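# Balance the wooden block over the well's centre

## Task

Four desks, each carrying one bolted-down arm, surround a square opening (the well) with nothing beneath it but the floor; its centre is at x = 0, y = 0 in the scene frame and its edges are parallel to x and y. Approximate arm mounts in metres, with heading in degrees counter-clockwise from +x: arm1 x=+0.22 y=+0.56 z=+0.72 heading -90; arm2 x=-0.52 y=+0.50 z=+0.72 heading -90; arm3 x=-0.22 y=-0.56 z=+0.72 heading +90; arm4 x=+0.52 y=-0.50 z=+0.72 heading +90. A ring of wooden sticks already bridges the well. Get the wooden block to rest so that its centre sits above the well's centre; the block and sticks are allowed to hang out over the opening, and any number of arms may help. It only counts if the block stays put without any robot holding or supporting it. Finish by releasing and moving the arms away.

## Robot and tools

Robot: four identical i2rt Big YAM arms named arm1, arm2, arm3 and arm4, each with six revolute joints, a two-finger parallel gripper and a wrist camera. One fixed room camera, cam_high, looks down on the scene. With joints 1 and 6 at zero and the hand level and pointing forward, the wrist camera rides on top of the hand, aimed at the fingertips. Reach is roughly 1.0 m from the joint1 axis. Joints move at different speeds, so the hand can sweep a wide, curved path between postures.

Frames: a single scene frame, origin on the floor, +z upward, well centre at x = 0, y = 0. The hand point lies midway between the fingertips; its z axis runs along the fingers and the fingers close along its y axis. Hand poses are computed from each robot's true foot pose, which is never printed.

execute_actions: argument actions is a list holding exactly one action or nothing. The action is an object keyed by arm name; under each name is a joints object mapping joint names to absolute targets (not offsets). Names and ranges: joint1_rad -2.879 to 2.879 (rotation about the foot, positive is counter-clockwise seen from above, 0 points the arm where its foot faces); joint2_rad 0 to 3.141 (shoulder, 0 = upper arm pointing back about level, increasing lifts it up then forward); joint3_rad 0 to 3.019 (elbow, 0 = folded, increasing opens); joint4_rad -1.692 to 1.57 (hand pitch, positive tilts fingers up); joint5_rad -1.57 to 1.57 (hand yaw, positive toward the arm's right); joint6_rad -2.094 to 2.094 (hand roll, positive clockwise viewed from behind); gripper_m 0 to 0.093 metres of fingertip gap. Arrival tolerances are ±0.045, 0.14, 0.09, 0.055, 0.03, 0.035 rad and ±0.003 m. All commanded motions start together and may finish at different times. Omitted joints or arms may keep driving toward earlier targets. Unknown keys or out-of-range numbers reject the whole call with nothing moving. Optional cameras: a list from arm1_cam_wrist, arm2_cam_wrist, arm3_cam_wrist, arm4_cam_wrist, cam_high, all; omitted, null or ["all"] returns every camera, [] returns none. An empty actions list just reports state and images.

wait: seconds from 0 to 10; commands nothing, lets the simulation run, returns the same report as an empty action.

zoom_image: camera name and region [x0, y0, x1, y1] in pixels of that camera's latest full image, origin top-left, at most 504 by 504. read_manual returns only licence text. finished_scene: pass the current scene number; it is final and reports whether the goal held.

Results: each robot's joint_positions, joint torques (raw drive output with per-unit offset, scale and noise, nonzero even in free air), and images listed in order by the pictures line. joint_status gives how each commanded motion ended: reached, off_target (stopped short, possibly still pushing), contact_stop or time_out (target dropped, joint holds where it stopped, though a timed-out joint may keep pushing toward a target near its position, up to 0.375, 0.375, 0.113, 0.225, 0.075, 0.3 rad for joints 1-6), not_followed (a self/inter-arm collision guard withheld the arm's joint targets; gripper commands still run; the withheld targets may be retried on later actions). on_its_own lists what moves without this call's command; its held at value is the target, not the actual position. Sending a joint its reported position relieves a push. Tiny target changes may not move a joint; a joint bearing a load may sag. If a result reports a stop, remaining motion calls in that reply are skipped.

Cameras: calibration lines give OpenCV pinhole intrinsics K, distortion D and T_world_to_cam (scene frame to camera, metres) for 504x504 images; actual cameras can differ by a few degrees and millimetres, and wrist camera poses inherit joint reading errors.

Hazards: arms never stop on contact and can push very hard; sustained pushing heats motors (MOTOR HOT warning from 85 °C, at 100 °C the arm and gripper go limp and fall, an OVER-TEMPERATURE FAULT, with limit_stop_at_motor_heat in joint_status; resend targets afterward). Avoid hard presses between arms, which end the run; the collision guard ignores fingers, gripper bodies and wrist cameras and may react late. No state line reports arm-to-arm contact. Object contact does not count as a robot collision. Do not knock things out of the work area, drop the block, slam or slip. Loose objects may occasionally get nudged. The simulation keeps running while you think, holding your last command. Faster robot motion is better. Before finishing, the block must rest by itself over the well centre with every gripper open and clear.

Each tool is called after ">>>" in YAML: its name, and indented under it one key for each argument.

## Session

>>> execute_actions:
  actions: []

Scene clock: 0.00 s.
Joint torques (N m, as the arm reports them, + toward a larger angle): no reading
arm1.joint_positions: joint1_rad=-0.456 joint2_rad=+0.627 joint3_rad=+1.460 joint4_rad=-1.472 joint5_rad=+0.203 joint6_rad=-0.069 gripper_m=+0.095
arm1.joint_status: not commanded
arm1.hand: x=+0.1008 y=+0.3843 z=+1.2850 quat_wxyz=(-0.145, -0.758, -0.467, +0.432) (m; scene frame)
arm2.joint_positions: joint1_rad=-0.169 joint2_rad=+0.505 joint3_rad=+1.368 joint4_rad=-1.185 joint5_rad=-0.049 joint6_rad=-0.277 gripper_m=+0.094
arm2.joint_status: not commanded
arm2.hand: x=-0.5469 y=+0.2911 z=+1.3497 quat_wxyz=(-0.331, -0.529, -0.618, +0.477) (m; scene frame)
arm3.joint_positions: joint1_rad=-0.476 joint2_rad=+0.451 joint3_rad=+1.396 joint4_rad=-1.385 joint5_rad=-0.126 joint6_rad=-0.317 gripper_m=+0.095
arm3.joint_status: not commanded
arm3.hand: x=-0.1592 y=-0.4063 z=+1.2866 quat_wxyz=(-0.477, +0.561, -0.634, -0.235) (m; scene frame)
arm4.joint_positions: joint1_rad=-0.288 joint2_rad=+0.465 joint3_rad=+1.335 joint4_rad=-1.316 joint5_rad=-0.200 joint6_rad=-0.314 gripper_m=+0.095
arm4.joint_status: not commanded
arm4.hand: x=+0.5423 y=-0.3254 z=+1.3377 quat_wxyz=(-0.433, +0.635, -0.550, -0.325) (m; scene frame)
pictures: arm1_cam_wrist, arm2_cam_wrist, arm3_cam_wrist, arm4_cam_wrist, cam_high
Images, in order (width x height): arm1_cam_wrist 504x504, arm2_cam_wrist 504x504, arm3_cam_wrist 504x504, arm4_cam_wrist 504x504, cam_high 504x504.

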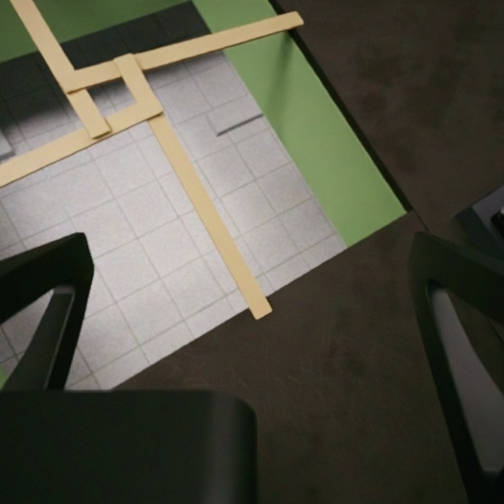

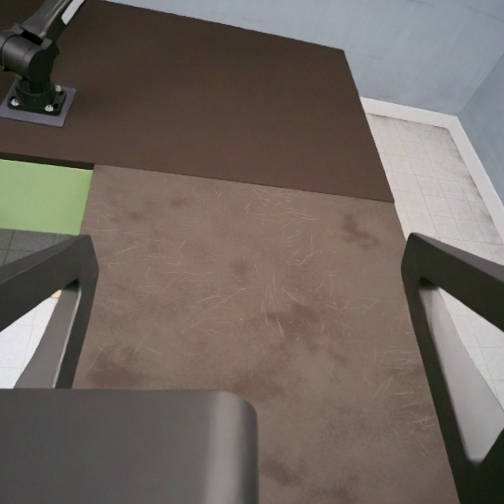

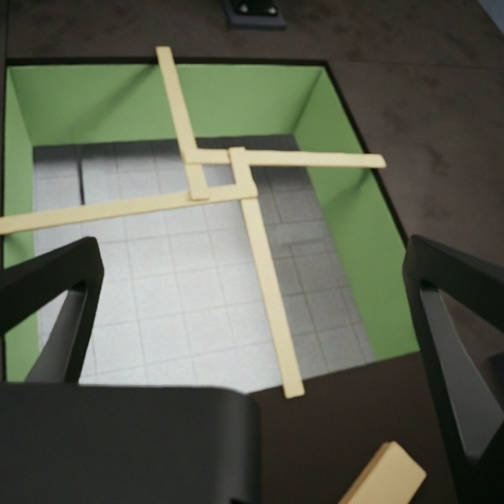

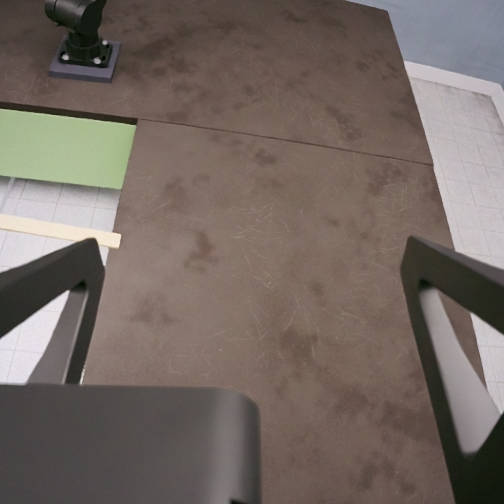

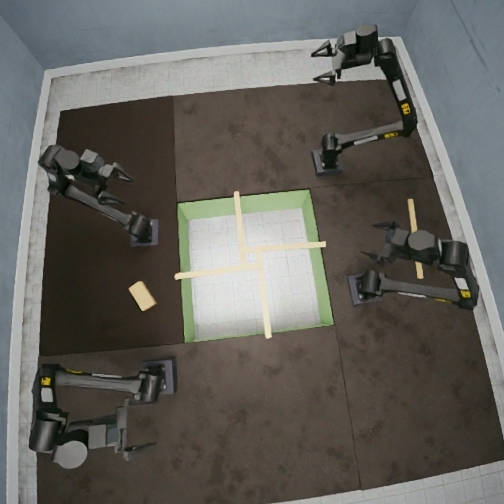

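>>> zoom_image:
  camera: "cam_high"
  region: [110,180,350,350]

>>> zoom_image:
  camera: "arm3_cam_wrist"
  region: [150,120,300,230]

Region (110, 180, 350, 350) of cam_high's 504x504 image, scaled by 2.100, with more detail than that image has; it fills the top 357 rows of this view, and the rest is white.

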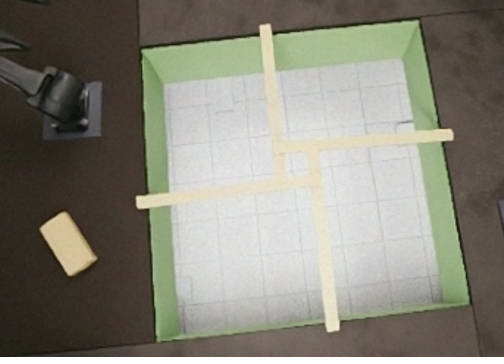

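Region (150, 120, 300, 230) of arm3_cam_wrist's 504x504 image, scaled by 3.360, with more detail than that image has; it fills the top 370 rows of this view, and the rest is white.

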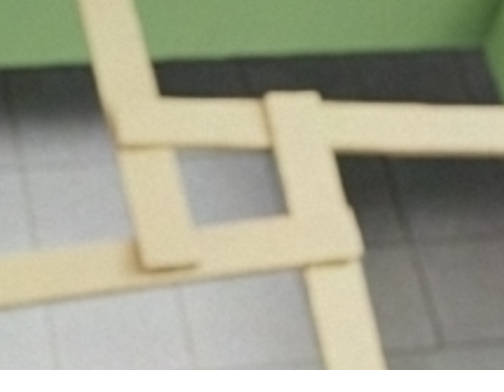

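>>> execute_actions:
  actions:
    - {"arm3":{"joints":{"joint1_rad":-1.58,"joint2_rad":1.281,"joint3_rad":0.957,"joint4_rad":-1.247,"joint5_rad":0,"joint6_rad":-0.53,"gripper_m":0.093}}}
  cameras: ["arm3_cam_wrist","cam_high"]

Scene clock: 2.67 s.
Joint torques (N m, as the arm reports them, + toward a larger angle): arm1=[-0.27  1.47  9.28  1.49  0.09  0.08] | arm2=[ 1.41  2.66  8.24  2.33  0.04 -0.06] | arm3=[-1.07 -5.46 10.12  0.53 -0.04  0.02] | arm4=[1.97 5.31 8.8  2.18 0.03 0.04]
arm1.joint_positions: joint1_rad=-0.456 joint2_rad=+0.627 joint3_rad=+1.460 joint4_rad=-1.472 joint5_rad=+0.203 joint6_rad=-0.069 gripper_m=+0.095
arm1.joint_status: not commanded
arm1.hand: x=+0.1008 y=+0.3843 z=+1.2850 quat_wxyz=(-0.145, -0.758, -0.467, +0.432) (m; scene frame)
arm2.joint_positions: joint1_rad=-0.169 joint2_rad=+0.505 joint3_rad=+1.368 joint4_rad=-1.185 joint5_rad=-0.049 joint6_rad=-0.277 gripper_m=+0.094
arm2.joint_status: not commanded
arm2.hand: x=-0.5469 y=+0.2911 z=+1.3497 quat_wxyz=(-0.331, -0.529, -0.618, +0.477) (m; scene frame)
arm3.joint_positions: joint1_rad=-1.576 joint2_rad=+1.260 joint3_rad=+0.949 joint4_rad=-1.248 joint5_rad=+0.000 joint6_rad=-0.517 gripper_m=+0.093
arm3.joint_status: all done
arm3.hand: x=+0.1193 y=-0.5759 z=+0.8772 quat_wxyz=(-0.005, +0.230, -0.973, +0.009) (m; scene frame)
arm4.joint_positions: joint1_rad=-0.288 joint2_rad=+0.465 joint3_rad=+1.335 joint4_rad=-1.316 joint5_rad=-0.200 joint6_rad=-0.314 gripper_m=+0.095
arm4.joint_status: not commanded
arm4.hand: x=+0.5423 y=-0.3254 z=+1.3377 quat_wxyz=(-0.433, +0.635, -0.550, -0.325) (m; scene frame)
pictures: arm3_cam_wrist, cam_high
camera_calibration (this result's frames):
arm3_cam_wrist: T_world_to_cam=[[0.438554, -0.898361, 0.0248425, -0.594023], [-0.748178, -0.349645, 0.563895, -0.602987], [-0.497895, -0.265885, -0.825473, 0.754588], [0, 0, 0, 1]] pos_world=[0.185075, -0.543846, 0.977671]
Images, in order (width x height): arm3_cam_wrist 504x504, cam_high 504x504.

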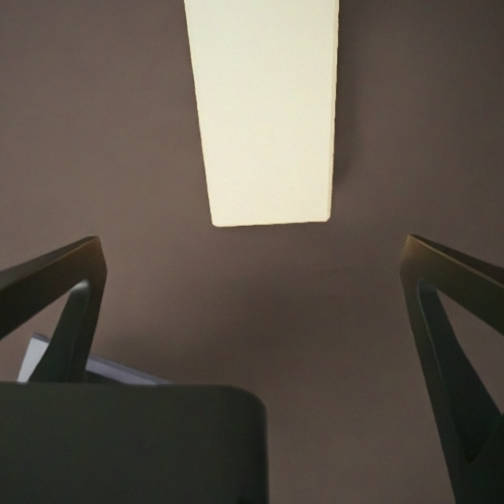

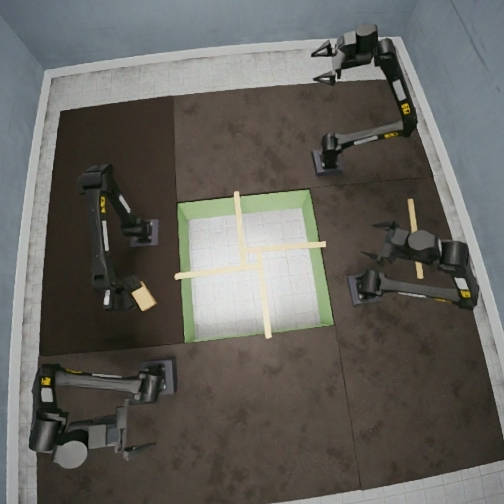

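>>> execute_actions:
  actions:
    - {"arm3":{"joints":{"joint1_rad":-1.595,"joint2_rad":1.42,"joint3_rad":0.872,"joint4_rad":-1.035,"joint6_rad":-0.59}}}
  cameras: ["arm3_cam_wrist"]

Scene clock: 4.10 s.
Joint torques (N m, as the arm reports them, + toward a larger angle): arm1=[-0.04  1.19  9.29  1.64  0.11  0.05] | arm2=[ 2.    1.85  8.13  2.52  0.06 -0.06] | arm3=[-1.71 -9.85  8.34  0.73 -0.09  0.1 ] | arm4=[1.91 5.07 8.82 2.18 0.01 0.07]
arm1.joint_positions: joint1_rad=-0.456 joint2_rad=+0.627 joint3_rad=+1.460 joint4_rad=-1.472 joint5_rad=+0.203 joint6_rad=-0.069 gripper_m=+0.095
arm1.joint_status: not commanded
arm1.hand: x=+0.1008 y=+0.3843 z=+1.2850 quat_wxyz=(-0.145, -0.758, -0.467, +0.432) (m; scene frame)
arm2.joint_positions: joint1_rad=-0.169 joint2_rad=+0.505 joint3_rad=+1.368 joint4_rad=-1.185 joint5_rad=-0.049 joint6_rad=-0.277 gripper_m=+0.094
arm2.joint_status: not commanded
arm2.hand: x=-0.5469 y=+0.2911 z=+1.3497 quat_wxyz=(-0.331, -0.529, -0.618, +0.477) (m; scene frame)
arm3.joint_positions: joint1_rad=-1.583 joint2_rad=+1.426 joint3_rad=+0.873 joint4_rad=-1.047 joint5_rad=+0.000 joint6_rad=-0.577 gripper_m=+0.093
arm3.joint_status: all done
arm3.hand: x=+0.1343 y=-0.5805 z=+0.7969 quat_wxyz=(+0.014, +0.255, -0.967, +0.003) (m; scene frame)
arm4.joint_positions: joint1_rad=-0.288 joint2_rad=+0.465 joint3_rad=+1.335 joint4_rad=-1.316 joint5_rad=-0.200 joint6_rad=-0.314 gripper_m=+0.095
arm4.joint_status: not commanded
arm4.hand: x=+0.5423 y=-0.3254 z=+1.3377 quat_wxyz=(-0.433, +0.635, -0.550, -0.325) (m; scene frame)
pictures: arm3_cam_wrist
camera_calibration (this result's frames):
arm3_cam_wrist: T_world_to_cam=[[0.484627, -0.874715, 0.00334986, -0.578114], [-0.705247, -0.388464, 0.593061, -0.599637], [-0.517458, -0.289776, -0.80515, 0.667103], [0, 0, 0, 1]] pos_world=[0.202475, -0.545311, 0.894677]
Images, in order (width x height): arm3_cam_wrist 504x504.

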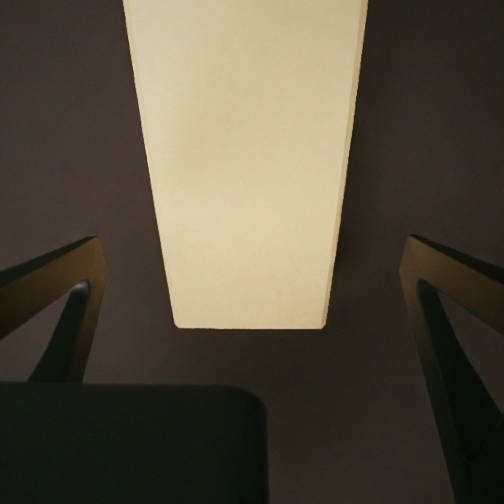

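>>> execute_actions:
  actions:
    - {"arm3":{"joints":{"joint2_rad":1.512,"joint3_rad":0.795,"joint4_rad":-0.85}}}
  cameras: []

>>> execute_actions:
  actions:
    - {"arm3":{"joints":{"gripper_m":0.05}}}
  cameras: ["arm3_cam_wrist","cam_high"]

Scene clock: 5.67 s.
Joint torques (N m, as the arm reports them, + toward a larger angle): arm1=[0.16 1.39 9.25 1.66 0.11 0.09] | arm2=[ 1.24  2.74  8.19  2.4   0.05 -0.05] | arm3=[-1.38 -9.09  7.14  0.85 -0.09 -0.01] | arm4=[1.76 5.13 8.8  2.23 0.02 0.03]
arm1.joint_positions: joint1_rad=-0.456 joint2_rad=+0.627 joint3_rad=+1.460 joint4_rad=-1.472 joint5_rad=+0.203 joint6_rad=-0.069 gripper_m=+0.095
arm1.joint_status: not commanded
arm1.hand: x=+0.1008 y=+0.3843 z=+1.2850 quat_wxyz=(-0.145, -0.758, -0.467, +0.432) (m; scene frame)
arm2.joint_positions: joint1_rad=-0.169 joint2_rad=+0.505 joint3_rad=+1.368 joint4_rad=-1.185 joint5_rad=-0.049 joint6_rad=-0.277 gripper_m=+0.094
arm2.joint_status: not commanded
arm2.hand: x=-0.5469 y=+0.2911 z=+1.3497 quat_wxyz=(-0.331, -0.529, -0.618, +0.477) (m; scene frame)
arm3.joint_positions: joint1_rad=-1.583 joint2_rad=+1.506 joint3_rad=+0.797 joint4_rad=-0.863 joint5_rad=+0.000 joint6_rad=-0.578 gripper_m=+0.093
arm3.joint_status: all done
arm3.hand: x=+0.1373 y=-0.5814 z=+0.7464 quat_wxyz=(+0.001, +0.256, -0.967, +0.007) (m; scene frame)
arm4.joint_positions: joint1_rad=-0.288 joint2_rad=+0.465 joint3_rad=+1.335 joint4_rad=-1.316 joint5_rad=-0.200 joint6_rad=-0.314 gripper_m=+0.095
arm4.joint_status: not commanded
arm4.hand: x=+0.5423 y=-0.3254 z=+1.3377 quat_wxyz=(-0.433, +0.635, -0.550, -0.325) (m; scene frame)
pictures: none
No camera images: the call's "cameras" was empty. Leave "cameras" out to get every camera's image.

Scene clock: 6.23 s.
Joint torques (N m, as the arm reports them, + toward a larger angle): arm1=[-0.3   1.74  9.27  1.64  0.08  0.06] | arm2=[ 0.98  1.87  8.13  2.47  0.07 -0.07] | arm3=[-1.34 -8.98  7.46  0.74 -0.04  0.08] | arm4=[1.84 5.24 8.83 2.19 0.01 0.06]
arm1.joint_positions: joint1_rad=-0.456 joint2_rad=+0.627 joint3_rad=+1.460 joint4_rad=-1.472 joint5_rad=+0.203 joint6_rad=-0.069 gripper_m=+0.095
arm1.joint_status: not commanded
arm1.hand: x=+0.1008 y=+0.3843 z=+1.2850 quat_wxyz=(-0.145, -0.758, -0.467, +0.432) (m; scene frame)
arm2.joint_positions: joint1_rad=-0.169 joint2_rad=+0.505 joint3_rad=+1.368 joint4_rad=-1.185 joint5_rad=-0.049 joint6_rad=-0.277 gripper_m=+0.094
arm2.joint_status: not commanded
arm2.hand: x=-0.5469 y=+0.2911 z=+1.3497 quat_wxyz=(-0.331, -0.529, -0.618, +0.477) (m; scene frame)
arm3.joint_positions: joint1_rad=-1.584 joint2_rad=+1.506 joint3_rad=+0.797 joint4_rad=-0.861 joint5_rad=-0.001 joint6_rad=-0.578 gripper_m=+0.069
arm3.joint_status: gripper_m off_target (ended at +0.069, target +0.050)
arm3.hand: x=+0.1376 y=-0.5816 z=+0.7464 quat_wxyz=(+0.000, +0.256, -0.967, +0.007) (m; scene frame)
arm4.joint_positions: joint1_rad=-0.288 joint2_rad=+0.465 joint3_rad=+1.335 joint4_rad=-1.316 joint5_rad=-0.200 joint6_rad=-0.314 gripper_m=+0.095
arm4.joint_status: not commanded
arm4.hand: x=+0.5423 y=-0.3254 z=+1.3377 quat_wxyz=(-0.433, +0.635, -0.550, -0.325) (m; scene frame)
pictures: arm3_cam_wrist, cam_high
camera_calibration (this result's frames):
arm3_cam_wrist: T_world_to_cam=[[0.484999, -0.874311, 0.0188641, -0.591882], [-0.72248, -0.388435, 0.571962, -0.549671], [-0.492745, -0.29103, -0.820063, 0.634912], [0, 0, 0, 1]] pos_world=[0.202786, -0.546222, 0.846224]
Images, in order (width x height): arm3_cam_wrist 504x504, cam_high 504x504.

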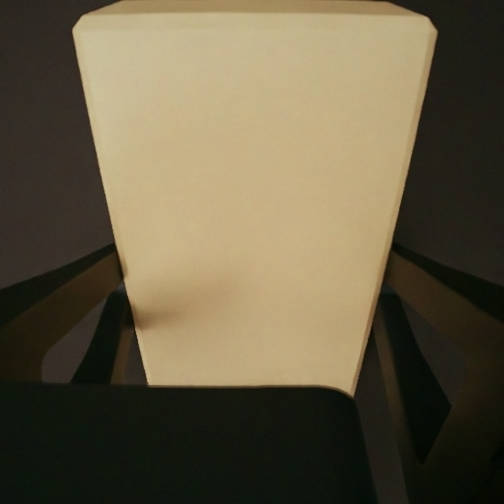

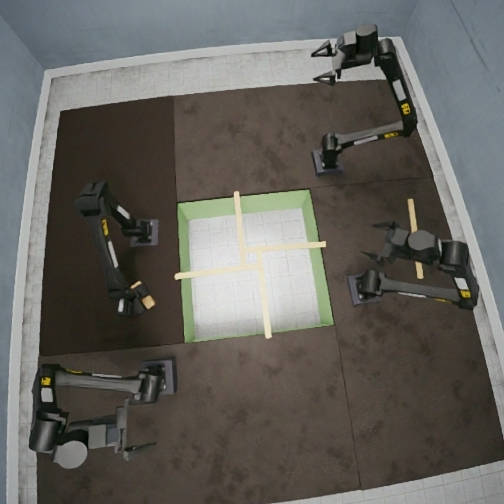

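>>> execute_actions:
  actions:
    - {"arm3":{"joints":{"joint2_rad":1.281,"joint3_rad":0.99,"joint4_rad":-1.27}}}
  cameras: []

>>> execute_actions:
  actions:
    - {"arm3":{"joints":{"joint1_rad":-0.316,"joint2_rad":1.92,"joint3_rad":1.72,"joint4_rad":-1.36,"joint6_rad":-0.37}}}
  cameras: ["arm3_cam_wrist","cam_high"]

Scene clock: 8.93 s.
Joint torques (N m, as the arm reports them, + toward a larger angle): arm1=[-0.55  1.09  9.32  1.59  0.11  0.06] | arm2=[ 1.74  2.11  8.18  2.39  0.05 -0.04] | arm3=[-0.75 -6.14 11.44 -0.16 -0.04  0.04] | arm4=[1.73 5.27 8.8  2.17 0.03 0.04]
arm1.joint_positions: joint1_rad=-0.456 joint2_rad=+0.627 joint3_rad=+1.460 joint4_rad=-1.472 joint5_rad=+0.203 joint6_rad=-0.069 gripper_m=+0.095
arm1.joint_status: not commanded
arm1.hand: x=+0.1008 y=+0.3843 z=+1.2850 quat_wxyz=(-0.145, -0.758, -0.467, +0.432) (m; scene frame)
arm2.joint_positions: joint1_rad=-0.169 joint2_rad=+0.505 joint3_rad=+1.368 joint4_rad=-1.185 joint5_rad=-0.049 joint6_rad=-0.277 gripper_m=+0.094
arm2.joint_status: not commanded
arm2.hand: x=-0.5469 y=+0.2911 z=+1.3497 quat_wxyz=(-0.331, -0.529, -0.618, +0.477) (m; scene frame)
arm3.joint_positions: joint1_rad=-1.584 joint2_rad=+1.268 joint3_rad=+0.965 joint4_rad=-1.258 joint5_rad=-0.001 joint6_rad=-0.578 gripper_m=+0.069
arm3.joint_status: all done
arm3.hand: x=+0.1224 y=-0.5787 z=+0.8801 quat_wxyz=(-0.004, +0.256, -0.967, +0.008) (m; scene frame)
arm4.joint_positions: joint1_rad=-0.288 joint2_rad=+0.465 joint3_rad=+1.335 joint4_rad=-1.316 joint5_rad=-0.200 joint6_rad=-0.314 gripper_m=+0.095
arm4.joint_status: not commanded
arm4.hand: x=+0.5423 y=-0.3254 z=+1.3377 quat_wxyz=(-0.433, +0.635, -0.550, -0.325) (m; scene frame)
pictures: none
No camera images: the call's "cameras" was empty. Leave "cameras" out to get every camera's image.

Scene clock: 10.80 s.
Joint torques (N m, as the arm reports them, + toward a larger angle): arm1=[-0.09  1.15  9.32  1.63  0.1   0.05] | arm2=[ 1.25  2.35  7.99  2.41  0.05 -0.06] | arm3=[ -0.84 -18.49  13.78  -0.17  -0.02   0.27] | arm4=[2.02 5.37 8.84 2.19 0.03 0.04]
arm1.joint_positions: joint1_rad=-0.456 joint2_rad=+0.627 joint3_rad=+1.460 joint4_rad=-1.472 joint5_rad=+0.203 joint6_rad=-0.069 gripper_m=+0.095
arm1.joint_status: not commanded
arm1.hand: x=+0.1008 y=+0.3843 z=+1.2850 quat_wxyz=(-0.145, -0.758, -0.467, +0.432) (m; scene frame)
arm2.joint_positions: joint1_rad=-0.169 joint2_rad=+0.505 joint3_rad=+1.368 joint4_rad=-1.185 joint5_rad=-0.049 joint6_rad=-0.277 gripper_m=+0.094
arm2.joint_status: not commanded
arm2.hand: x=-0.5469 y=+0.2911 z=+1.3497 quat_wxyz=(-0.331, -0.529, -0.618, +0.477) (m; scene frame)
arm3.joint_positions: joint1_rad=-0.308 joint2_rad=+1.934 joint3_rad=+1.663 joint4_rad=-1.350 joint5_rad=-0.002 joint6_rad=-0.383 gripper_m=+0.069
arm3.joint_status: all done
arm3.hand: x=-0.0172 y=-0.0188 z=+0.8322 quat_wxyz=(+0.028, +0.716, -0.697, +0.015) (m; scene frame)
arm4.joint_positions: joint1_rad=-0.288 joint2_rad=+0.465 joint3_rad=+1.335 joint4_rad=-1.316 joint5_rad=-0.200 joint6_rad=-0.314 gripper_m=+0.095
arm4.joint_status: not commanded
arm4.hand: x=+0.5423 y=-0.3254 z=+1.3377 quat_wxyz=(-0.433, +0.635, -0.550, -0.325) (m; scene frame)
pictures: arm3_cam_wrist, cam_high
camera_calibration (this result's frames):
arm3_cam_wrist: T_world_to_cam=[[0.999786, 0.0162005, -0.0128723, 0.0256416], [0.0206916, -0.785869, 0.618047, -0.525034], [-0.000103292, -0.618181, -0.786036, 0.766789], [0, 0, 0, 1]] pos_world=[-0.0146931, 0.0609908, 0.927549]
Images, in order (width x height): arm3_cam_wrist 504x504, cam_high 504x504.

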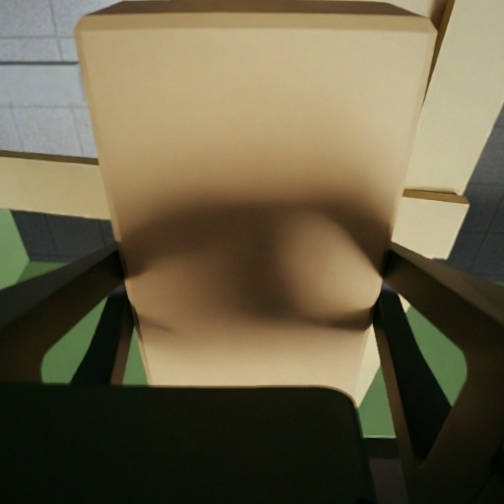

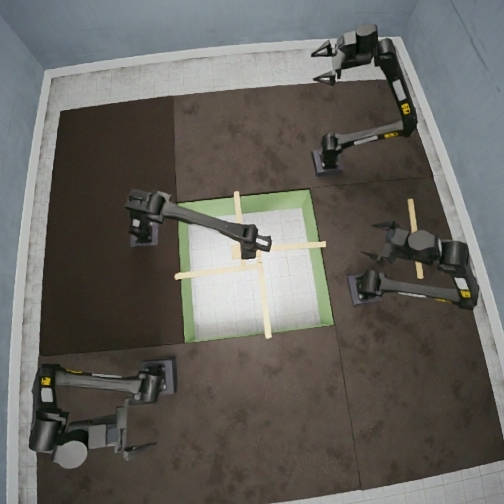

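>>> execute_actions:
  actions:
    - {"arm3":{"joints":{"joint1_rad":-0.35,"joint2_rad":1.965,"joint3_rad":1.75,"joint4_rad":-1.275,"joint6_rad":-0.40}}}

>>> zoom_image:
  camera: "cam_high"
  region: [200,200,310,310]

Scene clock: 12.13 s.
Joint torques (N m, as the arm reports them, + toward a larger angle): arm1=[-0.05  1.44  9.23  1.59  0.11  0.09] | arm2=[1.32 2.39 8.04 2.39 0.04 0.  ] | arm3=[ -0.3  -16.74  14.29   0.83   0.07   0.04] | arm4=[1.89 5.29 8.85 2.19 0.02 0.06]
arm1.joint_positions: joint1_rad=-0.456 joint2_rad=+0.627 joint3_rad=+1.460 joint4_rad=-1.472 joint5_rad=+0.203 joint6_rad=-0.069 gripper_m=+0.095
arm1.joint_status: not commanded
arm1.hand: x=+0.1008 y=+0.3843 z=+1.2850 quat_wxyz=(-0.145, -0.758, -0.467, +0.432) (m; scene frame)
arm2.joint_positions: joint1_rad=-0.169 joint2_rad=+0.505 joint3_rad=+1.368 joint4_rad=-1.185 joint5_rad=-0.049 joint6_rad=-0.277 gripper_m=+0.094
arm2.joint_status: not commanded
arm2.hand: x=-0.5469 y=+0.2911 z=+1.3497 quat_wxyz=(-0.331, -0.529, -0.618, +0.477) (m; scene frame)
arm3.joint_positions: joint1_rad=-0.347 joint2_rad=+1.941 joint3_rad=+1.688 joint4_rad=-1.286 joint5_rad=-0.002 joint6_rad=-0.388 gripper_m=+0.069
arm3.joint_status: all done
arm3.hand: x=+0.0135 y=-0.0047 z=+0.8367 quat_wxyz=(-0.010, +0.705, -0.710, -0.001) (m; scene frame)
arm4.joint_positions: joint1_rad=-0.288 joint2_rad=+0.465 joint3_rad=+1.335 joint4_rad=-1.316 joint5_rad=-0.200 joint6_rad=-0.314 gripper_m=+0.095
arm4.joint_status: not commanded
arm4.hand: x=+0.5423 y=-0.3254 z=+1.3377 quat_wxyz=(-0.433, +0.635, -0.550, -0.325) (m; scene frame)
pictures: arm1_cam_wrist, arm2_cam_wrist, arm3_cam_wrist, arm4_cam_wrist, cam_high
camera_calibration (this result's frames):
arm3_cam_wrist: T_world_to_cam=[[0.999673, -0.0180196, 0.0181396, -0.0313193], [-0.0250687, -0.830356, 0.55667, -0.465634], [0.0050314, -0.556942, -0.830536, 0.816476], [0, 0, 0, 1]] pos_world=[0.0155283, 0.0675233, 0.937885]
Images, in order (width x height): arm1_cam_wrist 504x504, arm2_cam_wrist 504x504, arm3_cam_wrist 504x504, arm4_cam_wrist 504x504, cam_high 504x504.

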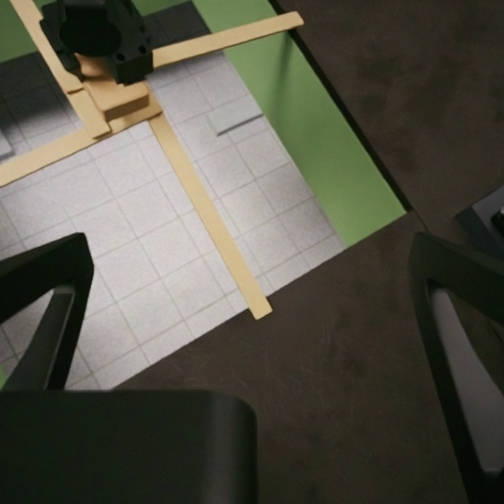

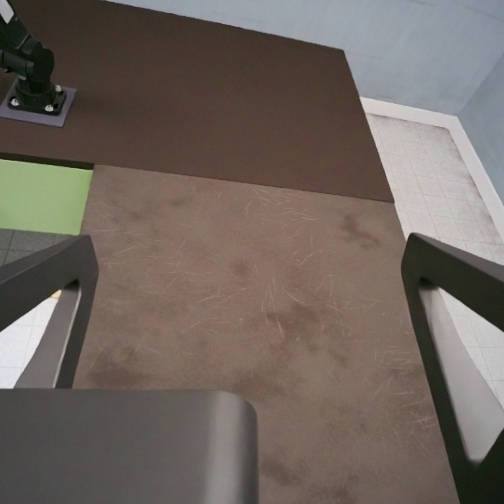

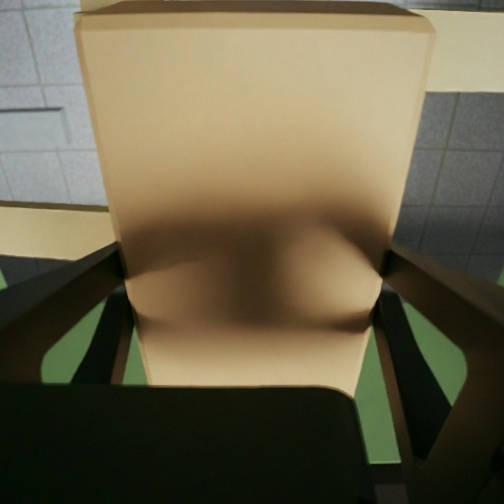

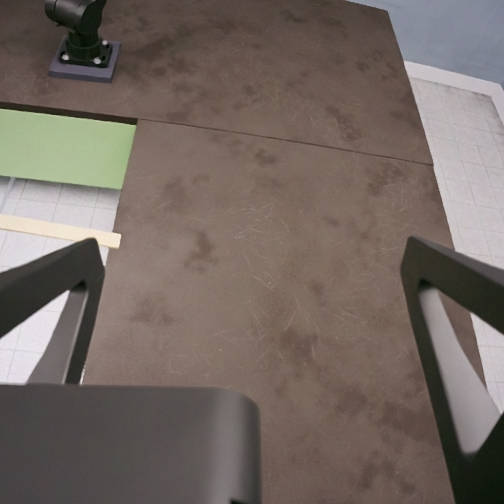

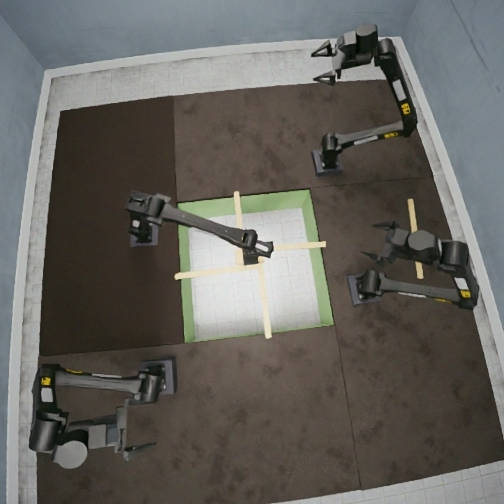

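Region (200, 200, 310, 310) of cam_high's 504x504 image, scaled by 4.582, with more detail than that image has.

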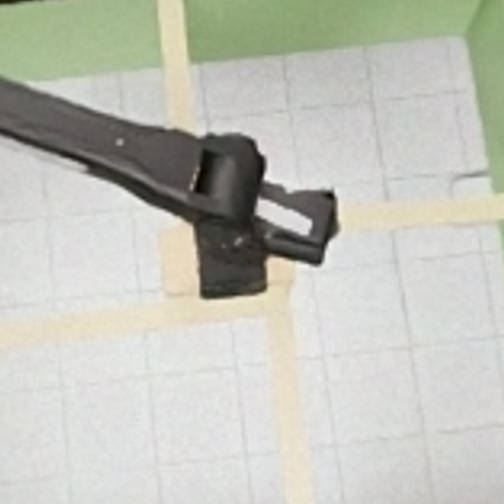

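>>> execute_actions:
  actions:
    - {"arm3":{"joints":{"joint2_rad":2.02,"joint3_rad":1.72,"joint4_rad":-1.22}}}
  cameras: ["arm3_cam_wrist","arm1_cam_wrist"]

>>> zoom_image:
  camera: "arm1_cam_wrist"
  region: [20,10,200,170]

Scene clock: 13.67 s.
Joint torques (N m, as the arm reports them, + toward a larger angle): arm1=[-0.63  1.33  9.27  1.62  0.09  0.06] | arm2=[1.19 2.45 7.95 2.41 0.01 0.  ] | arm3=[ -0.68 -16.79  11.87   0.81  -0.03   0.01] | arm4=[1.84 5.28 8.84 2.23 0.03 0.05]
arm1.joint_positions: joint1_rad=-0.456 joint2_rad=+0.627 joint3_rad=+1.460 joint4_rad=-1.472 joint5_rad=+0.203 joint6_rad=-0.069 gripper_m=+0.095
arm1.joint_status: not commanded
arm1.hand: x=+0.1008 y=+0.3843 z=+1.2850 quat_wxyz=(-0.145, -0.758, -0.467, +0.432) (m; scene frame)
arm2.joint_positions: joint1_rad=-0.169 joint2_rad=+0.505 joint3_rad=+1.368 joint4_rad=-1.185 joint5_rad=-0.049 joint6_rad=-0.277 gripper_m=+0.094
arm2.joint_status: not commanded
arm2.hand: x=-0.5469 y=+0.2911 z=+1.3497 quat_wxyz=(-0.331, -0.529, -0.618, +0.477) (m; scene frame)
arm3.joint_positions: joint1_rad=-0.347 joint2_rad=+2.002 joint3_rad=+1.689 joint4_rad=-1.229 joint5_rad=-0.001 joint6_rad=-0.388 gripper_m=+0.069
arm3.joint_status: all done
arm3.hand: x=+0.0185 y=+0.0063 z=+0.8019 quat_wxyz=(-0.009, +0.705, -0.709, +0.000) (m; scene frame)
arm4.joint_positions: joint1_rad=-0.288 joint2_rad=+0.465 joint3_rad=+1.335 joint4_rad=-1.316 joint5_rad=-0.200 joint6_rad=-0.314 gripper_m=+0.095
arm4.joint_status: not commanded
arm4.hand: x=+0.5423 y=-0.3254 z=+1.3377 quat_wxyz=(-0.433, +0.635, -0.550, -0.325) (m; scene frame)
pictures: arm1_cam_wrist, arm3_cam_wrist
camera_calibration (this result's frames):
arm3_cam_wrist: T_world_to_cam=[[0.999692, -0.0172432, 0.0178765, -0.0353093], [-0.0242917, -0.828829, 0.558974, -0.438849], [0.00517807, -0.559236, -0.828992, 0.792355], [0, 0, 0, 1]] pos_world=[0.0205351, 0.0787734, 0.902793]
Images, in order (width x height): arm1_cam_wrist 504x504, arm3_cam_wrist 504x504.

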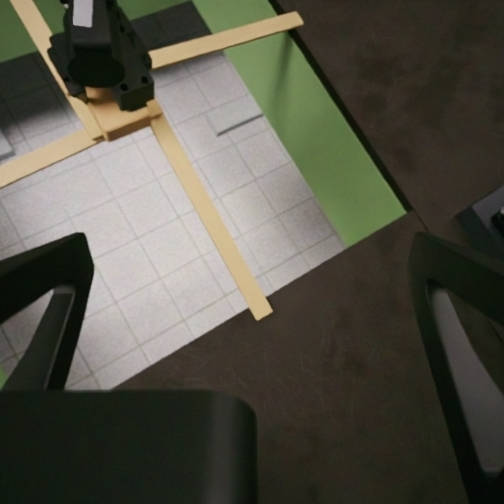

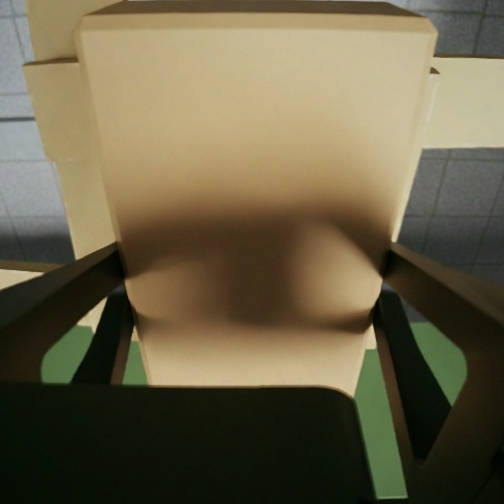

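Region (20, 10, 200, 170) of arm1_cam_wrist's 504x504 image, scaled by 2.800, with more detail than that image has.

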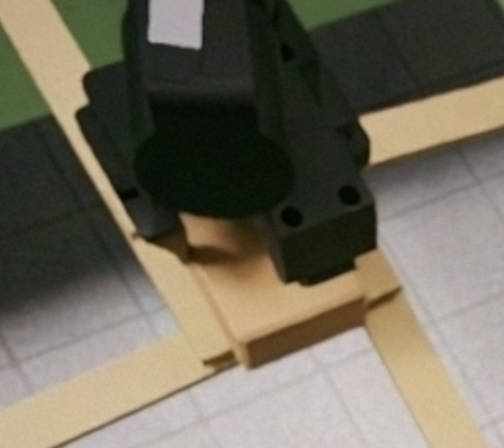

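>>> execute_actions:
  actions:
    - {"arm3":{"joints":{"joint1_rad":-0.332,"joint3_rad":1.69}}}
  cameras: ["arm3_cam_wrist","arm1_cam_wrist"]

Scene clock: 14.53 s.
Joint torques (N m, as the arm reports them, + toward a larger angle): arm1=[-0.2   1.12  9.24  1.72  0.05  0.06] | arm2=[ 1.34  2.37  8.15  2.38  0.04 -0.08] | arm3=[  1.37 -17.28   9.16   0.73  -0.03   0.05] | arm4=[2.01 5.33 8.81 2.19 0.03 0.05]
arm1.joint_positions: joint1_rad=-0.456 joint2_rad=+0.627 joint3_rad=+1.460 joint4_rad=-1.472 joint5_rad=+0.203 joint6_rad=-0.069 gripper_m=+0.095
arm1.joint_status: not commanded
arm1.hand: x=+0.1008 y=+0.3843 z=+1.2850 quat_wxyz=(-0.145, -0.758, -0.467, +0.432) (m; scene frame)
arm2.joint_positions: joint1_rad=-0.169 joint2_rad=+0.505 joint3_rad=+1.368 joint4_rad=-1.185 joint5_rad=-0.049 joint6_rad=-0.277 gripper_m=+0.094
arm2.joint_status: not commanded
arm2.hand: x=-0.5469 y=+0.2911 z=+1.3497 quat_wxyz=(-0.331, -0.529, -0.618, +0.477) (m; scene frame)
arm3.joint_positions: joint1_rad=-0.347 joint2_rad=+2.002 joint3_rad=+1.689 joint4_rad=-1.229 joint5_rad=-0.001 joint6_rad=-0.388 gripper_m=+0.069
arm3.joint_status: all done
arm3.hand: x=+0.0183 y=+0.0063 z=+0.8019 quat_wxyz=(-0.009, +0.705, -0.709, +0.000) (m; scene frame)
arm4.joint_positions: joint1_rad=-0.288 joint2_rad=+0.465 joint3_rad=+1.335 joint4_rad=-1.316 joint5_rad=-0.200 joint6_rad=-0.314 gripper_m=+0.095
arm4.joint_status: not commanded
arm4.hand: x=+0.5423 y=-0.3254 z=+1.3377 quat_wxyz=(-0.433, +0.635, -0.550, -0.325) (m; scene frame)
pictures: arm1_cam_wrist, arm3_cam_wrist
camera_calibration (this result's frames):
arm3_cam_wrist: T_world_to_cam=[[0.999698, -0.0168619, 0.017871, -0.0350903], [-0.0239725, -0.828838, 0.558975, -0.438785], [0.00538676, -0.559235, -0.828992, 0.7924], [0, 0, 0, 1]] pos_world=[0.0202925, 0.0788642, 0.902791]
Images, in order (width x height): arm1_cam_wrist 504x504, arm3_cam_wrist 504x504.

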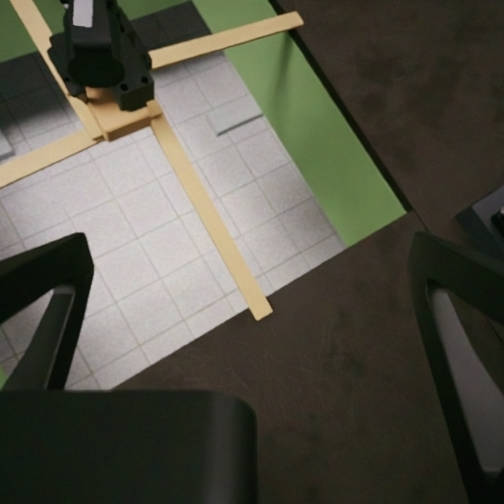

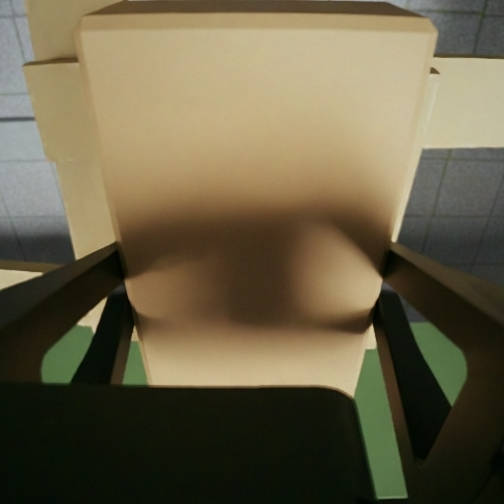

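>>> execute_actions:
  actions:
    - {"arm3":{"joints":{"joint1_rad":-0.325,"joint3_rad":1.665}}}
  cameras: ["arm3_cam_wrist","arm1_cam_wrist"]

Scene clock: 15.20 s.
Joint torques (N m, as the arm reports them, + toward a larger angle): arm1=[-0.61  1.15  9.33  1.61  0.09  0.08] | arm2=[ 1.5   2.06  8.1   2.38  0.06 -0.08] | arm3=[  1.25 -17.14   7.67   0.7   -0.15   0.  ] | arm4=[2.06 5.13 8.82 2.19 0.02 0.06]
arm1.joint_positions: joint1_rad=-0.456 joint2_rad=+0.627 joint3_rad=+1.460 joint4_rad=-1.472 joint5_rad=+0.203 joint6_rad=-0.069 gripper_m=+0.095
arm1.joint_status: not commanded
arm1.hand: x=+0.1008 y=+0.3843 z=+1.2850 quat_wxyz=(-0.145, -0.758, -0.467, +0.432) (m; scene frame)
arm2.joint_positions: joint1_rad=-0.169 joint2_rad=+0.505 joint3_rad=+1.368 joint4_rad=-1.185 joint5_rad=-0.049 joint6_rad=-0.277 gripper_m=+0.094
arm2.joint_status: not commanded
arm2.hand: x=-0.5469 y=+0.2911 z=+1.3497 quat_wxyz=(-0.331, -0.529, -0.618, +0.477) (m; scene frame)
arm3.joint_positions: joint1_rad=-0.345 joint2_rad=+2.002 joint3_rad=+1.685 joint4_rad=-1.226 joint5_rad=+0.003 joint6_rad=-0.388 gripper_m=+0.069
arm3.joint_status: all done
arm3.hand: x=+0.0174 y=+0.0061 z=+0.8006 quat_wxyz=(-0.009, +0.706, -0.708, +0.002) (m; scene frame)
arm4.joint_positions: joint1_rad=-0.288 joint2_rad=+0.465 joint3_rad=+1.335 joint4_rad=-1.316 joint5_rad=-0.200 joint6_rad=-0.314 gripper_m=+0.095
arm4.joint_status: not commanded
arm4.hand: x=+0.5423 y=-0.3254 z=+1.3377 quat_wxyz=(-0.433, +0.635, -0.550, -0.325) (m; scene frame)
pictures: arm1_cam_wrist, arm3_cam_wrist
camera_calibration (this result's frames):
arm3_cam_wrist: T_world_to_cam=[[0.999671, -0.0146, 0.0211018, -0.0367614], [-0.0239236, -0.827675, 0.560698, -0.439727], [0.00927928, -0.561018, -0.827752, 0.790162], [0, 0, 0, 1]] pos_world=[0.0188973, 0.0788074, 0.901388]
Images, in order (width x height): arm1_cam_wrist 504x504, arm3_cam_wrist 504x504.

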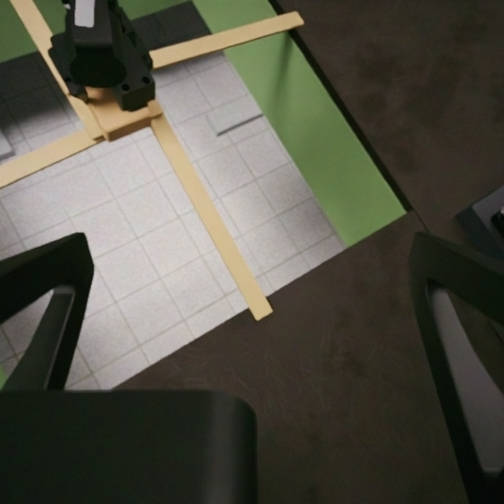

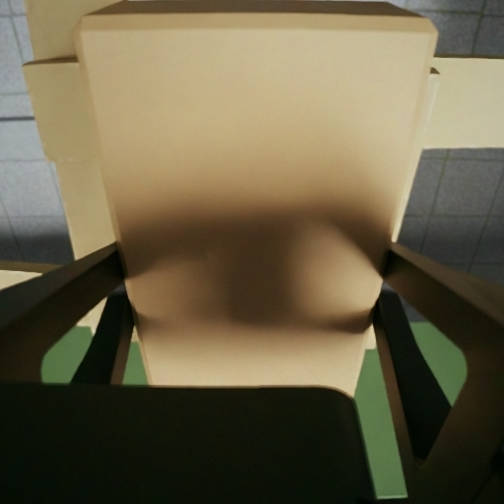

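>>> execute_actions:
  actions:
    - {"arm3":{"joints":{"joint1_rad":-0.345,"joint3_rad":1.72,"gripper_m":0.093}}}
  cameras: []

>>> execute_actions:
  actions:
    - {"arm3":{"joints":{"joint2_rad":1.2}}}
  cameras: ["cam_high"]

>>> zoom_image:
  camera: "cam_high"
  region: [110,180,350,350]

Scene clock: 16.17 s.
Joint torques (N m, as the arm reports them, + toward a larger angle): arm1=[-0.23  1.49  9.23  1.66  0.1   0.08] | arm2=[ 1.7   2.06  8.24  2.65  0.03 -0.09] | arm3=[ -0.28 -17.22  11.74   0.8   -0.12   0.07] | arm4=[1.89 5.24 8.87 2.17 0.01 0.05]
arm1.joint_positions: joint1_rad=-0.456 joint2_rad=+0.627 joint3_rad=+1.460 joint4_rad=-1.472 joint5_rad=+0.203 joint6_rad=-0.069 gripper_m=+0.095
arm1.joint_status: not commanded
arm1.hand: x=+0.1008 y=+0.3843 z=+1.2850 quat_wxyz=(-0.145, -0.758, -0.467, +0.432) (m; scene frame)
arm2.joint_positions: joint1_rad=-0.169 joint2_rad=+0.505 joint3_rad=+1.368 joint4_rad=-1.185 joint5_rad=-0.049 joint6_rad=-0.277 gripper_m=+0.094
arm2.joint_status: not commanded
arm2.hand: x=-0.5469 y=+0.2911 z=+1.3497 quat_wxyz=(-0.331, -0.529, -0.618, +0.477) (m; scene frame)
arm3.joint_positions: joint1_rad=-0.345 joint2_rad=+2.002 joint3_rad=+1.685 joint4_rad=-1.226 joint5_rad=+0.002 joint6_rad=-0.388 gripper_m=+0.093
arm3.joint_status: all done
arm3.hand: x=+0.0173 y=+0.0061 z=+0.8006 quat_wxyz=(-0.009, +0.706, -0.708, +0.002) (m; scene frame)
arm4.joint_positions: joint1_rad=-0.288 joint2_rad=+0.465 joint3_rad=+1.335 joint4_rad=-1.316 joint5_rad=-0.200 joint6_rad=-0.314 gripper_m=+0.095
arm4.joint_status: not commanded
arm4.hand: x=+0.5423 y=-0.3254 z=+1.3377 quat_wxyz=(-0.433, +0.635, -0.550, -0.325) (m; scene frame)
pictures: none
No camera images: the call's "cameras" was empty. Leave "cameras" out to get every camera's image.

Scene clock: 17.93 s.
Joint torques (N m, as the arm reports them, + toward a larger angle): arm1=[-0.27  1.21  9.26  1.57  0.08  0.08] | arm2=[ 1.6   1.88  8.22  2.34  0.02 -0.04] | arm3=[ 0.45 -6.72 10.13  1.85 -0.05  0.08] | arm4=[2.04 5.24 8.82 2.22 0.02 0.06]
arm1.joint_positions: joint1_rad=-0.456 joint2_rad=+0.627 joint3_rad=+1.460 joint4_rad=-1.472 joint5_rad=+0.203 joint6_rad=-0.069 gripper_m=+0.095
arm1.joint_status: not commanded
arm1.hand: x=+0.1008 y=+0.3843 z=+1.2850 quat_wxyz=(-0.145, -0.758, -0.467, +0.432) (m; scene frame)
arm2.joint_positions: joint1_rad=-0.169 joint2_rad=+0.505 joint3_rad=+1.368 joint4_rad=-1.185 joint5_rad=-0.049 joint6_rad=-0.277 gripper_m=+0.094
arm2.joint_status: not commanded
arm2.hand: x=-0.5469 y=+0.2911 z=+1.3497 quat_wxyz=(-0.331, -0.529, -0.618, +0.477) (m; scene frame)
arm3.joint_positions: joint1_rad=-0.345 joint2_rad=+1.202 joint3_rad=+1.719 joint4_rad=-1.225 joint5_rad=+0.002 joint6_rad=-0.388 gripper_m=+0.093
arm3.joint_status: all done
arm3.hand: x=-0.0392 y=-0.1205 z=+1.2577 quat_wxyz=(-0.382, +0.644, -0.645, -0.154) (m; scene frame)
arm4.joint_positions: joint1_rad=-0.288 joint2_rad=+0.465 joint3_rad=+1.335 joint4_rad=-1.316 joint5_rad=-0.200 joint6_rad=-0.314 gripper_m=+0.095
arm4.joint_status: not commanded
arm4.hand: x=+0.5423 y=-0.3254 z=+1.3377 quat_wxyz=(-0.433, +0.635, -0.550, -0.325) (m; scene frame)
pictures: cam_high
Images, in order (width x height): cam_high 504x504.

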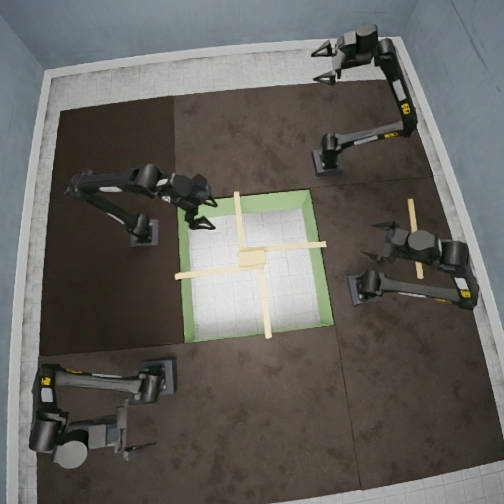

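Region (110, 180, 350, 350) of cam_high's 504x504 image, scaled by 2.100, with more detail than that image has; it fills the top 357 rows of this view, and the rest is white.

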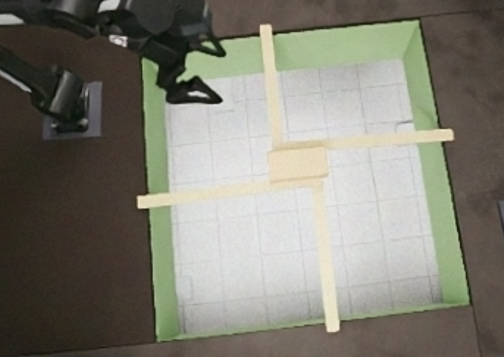

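>>> finished_scene:
  scene: 1

The scene is finished: the task was done.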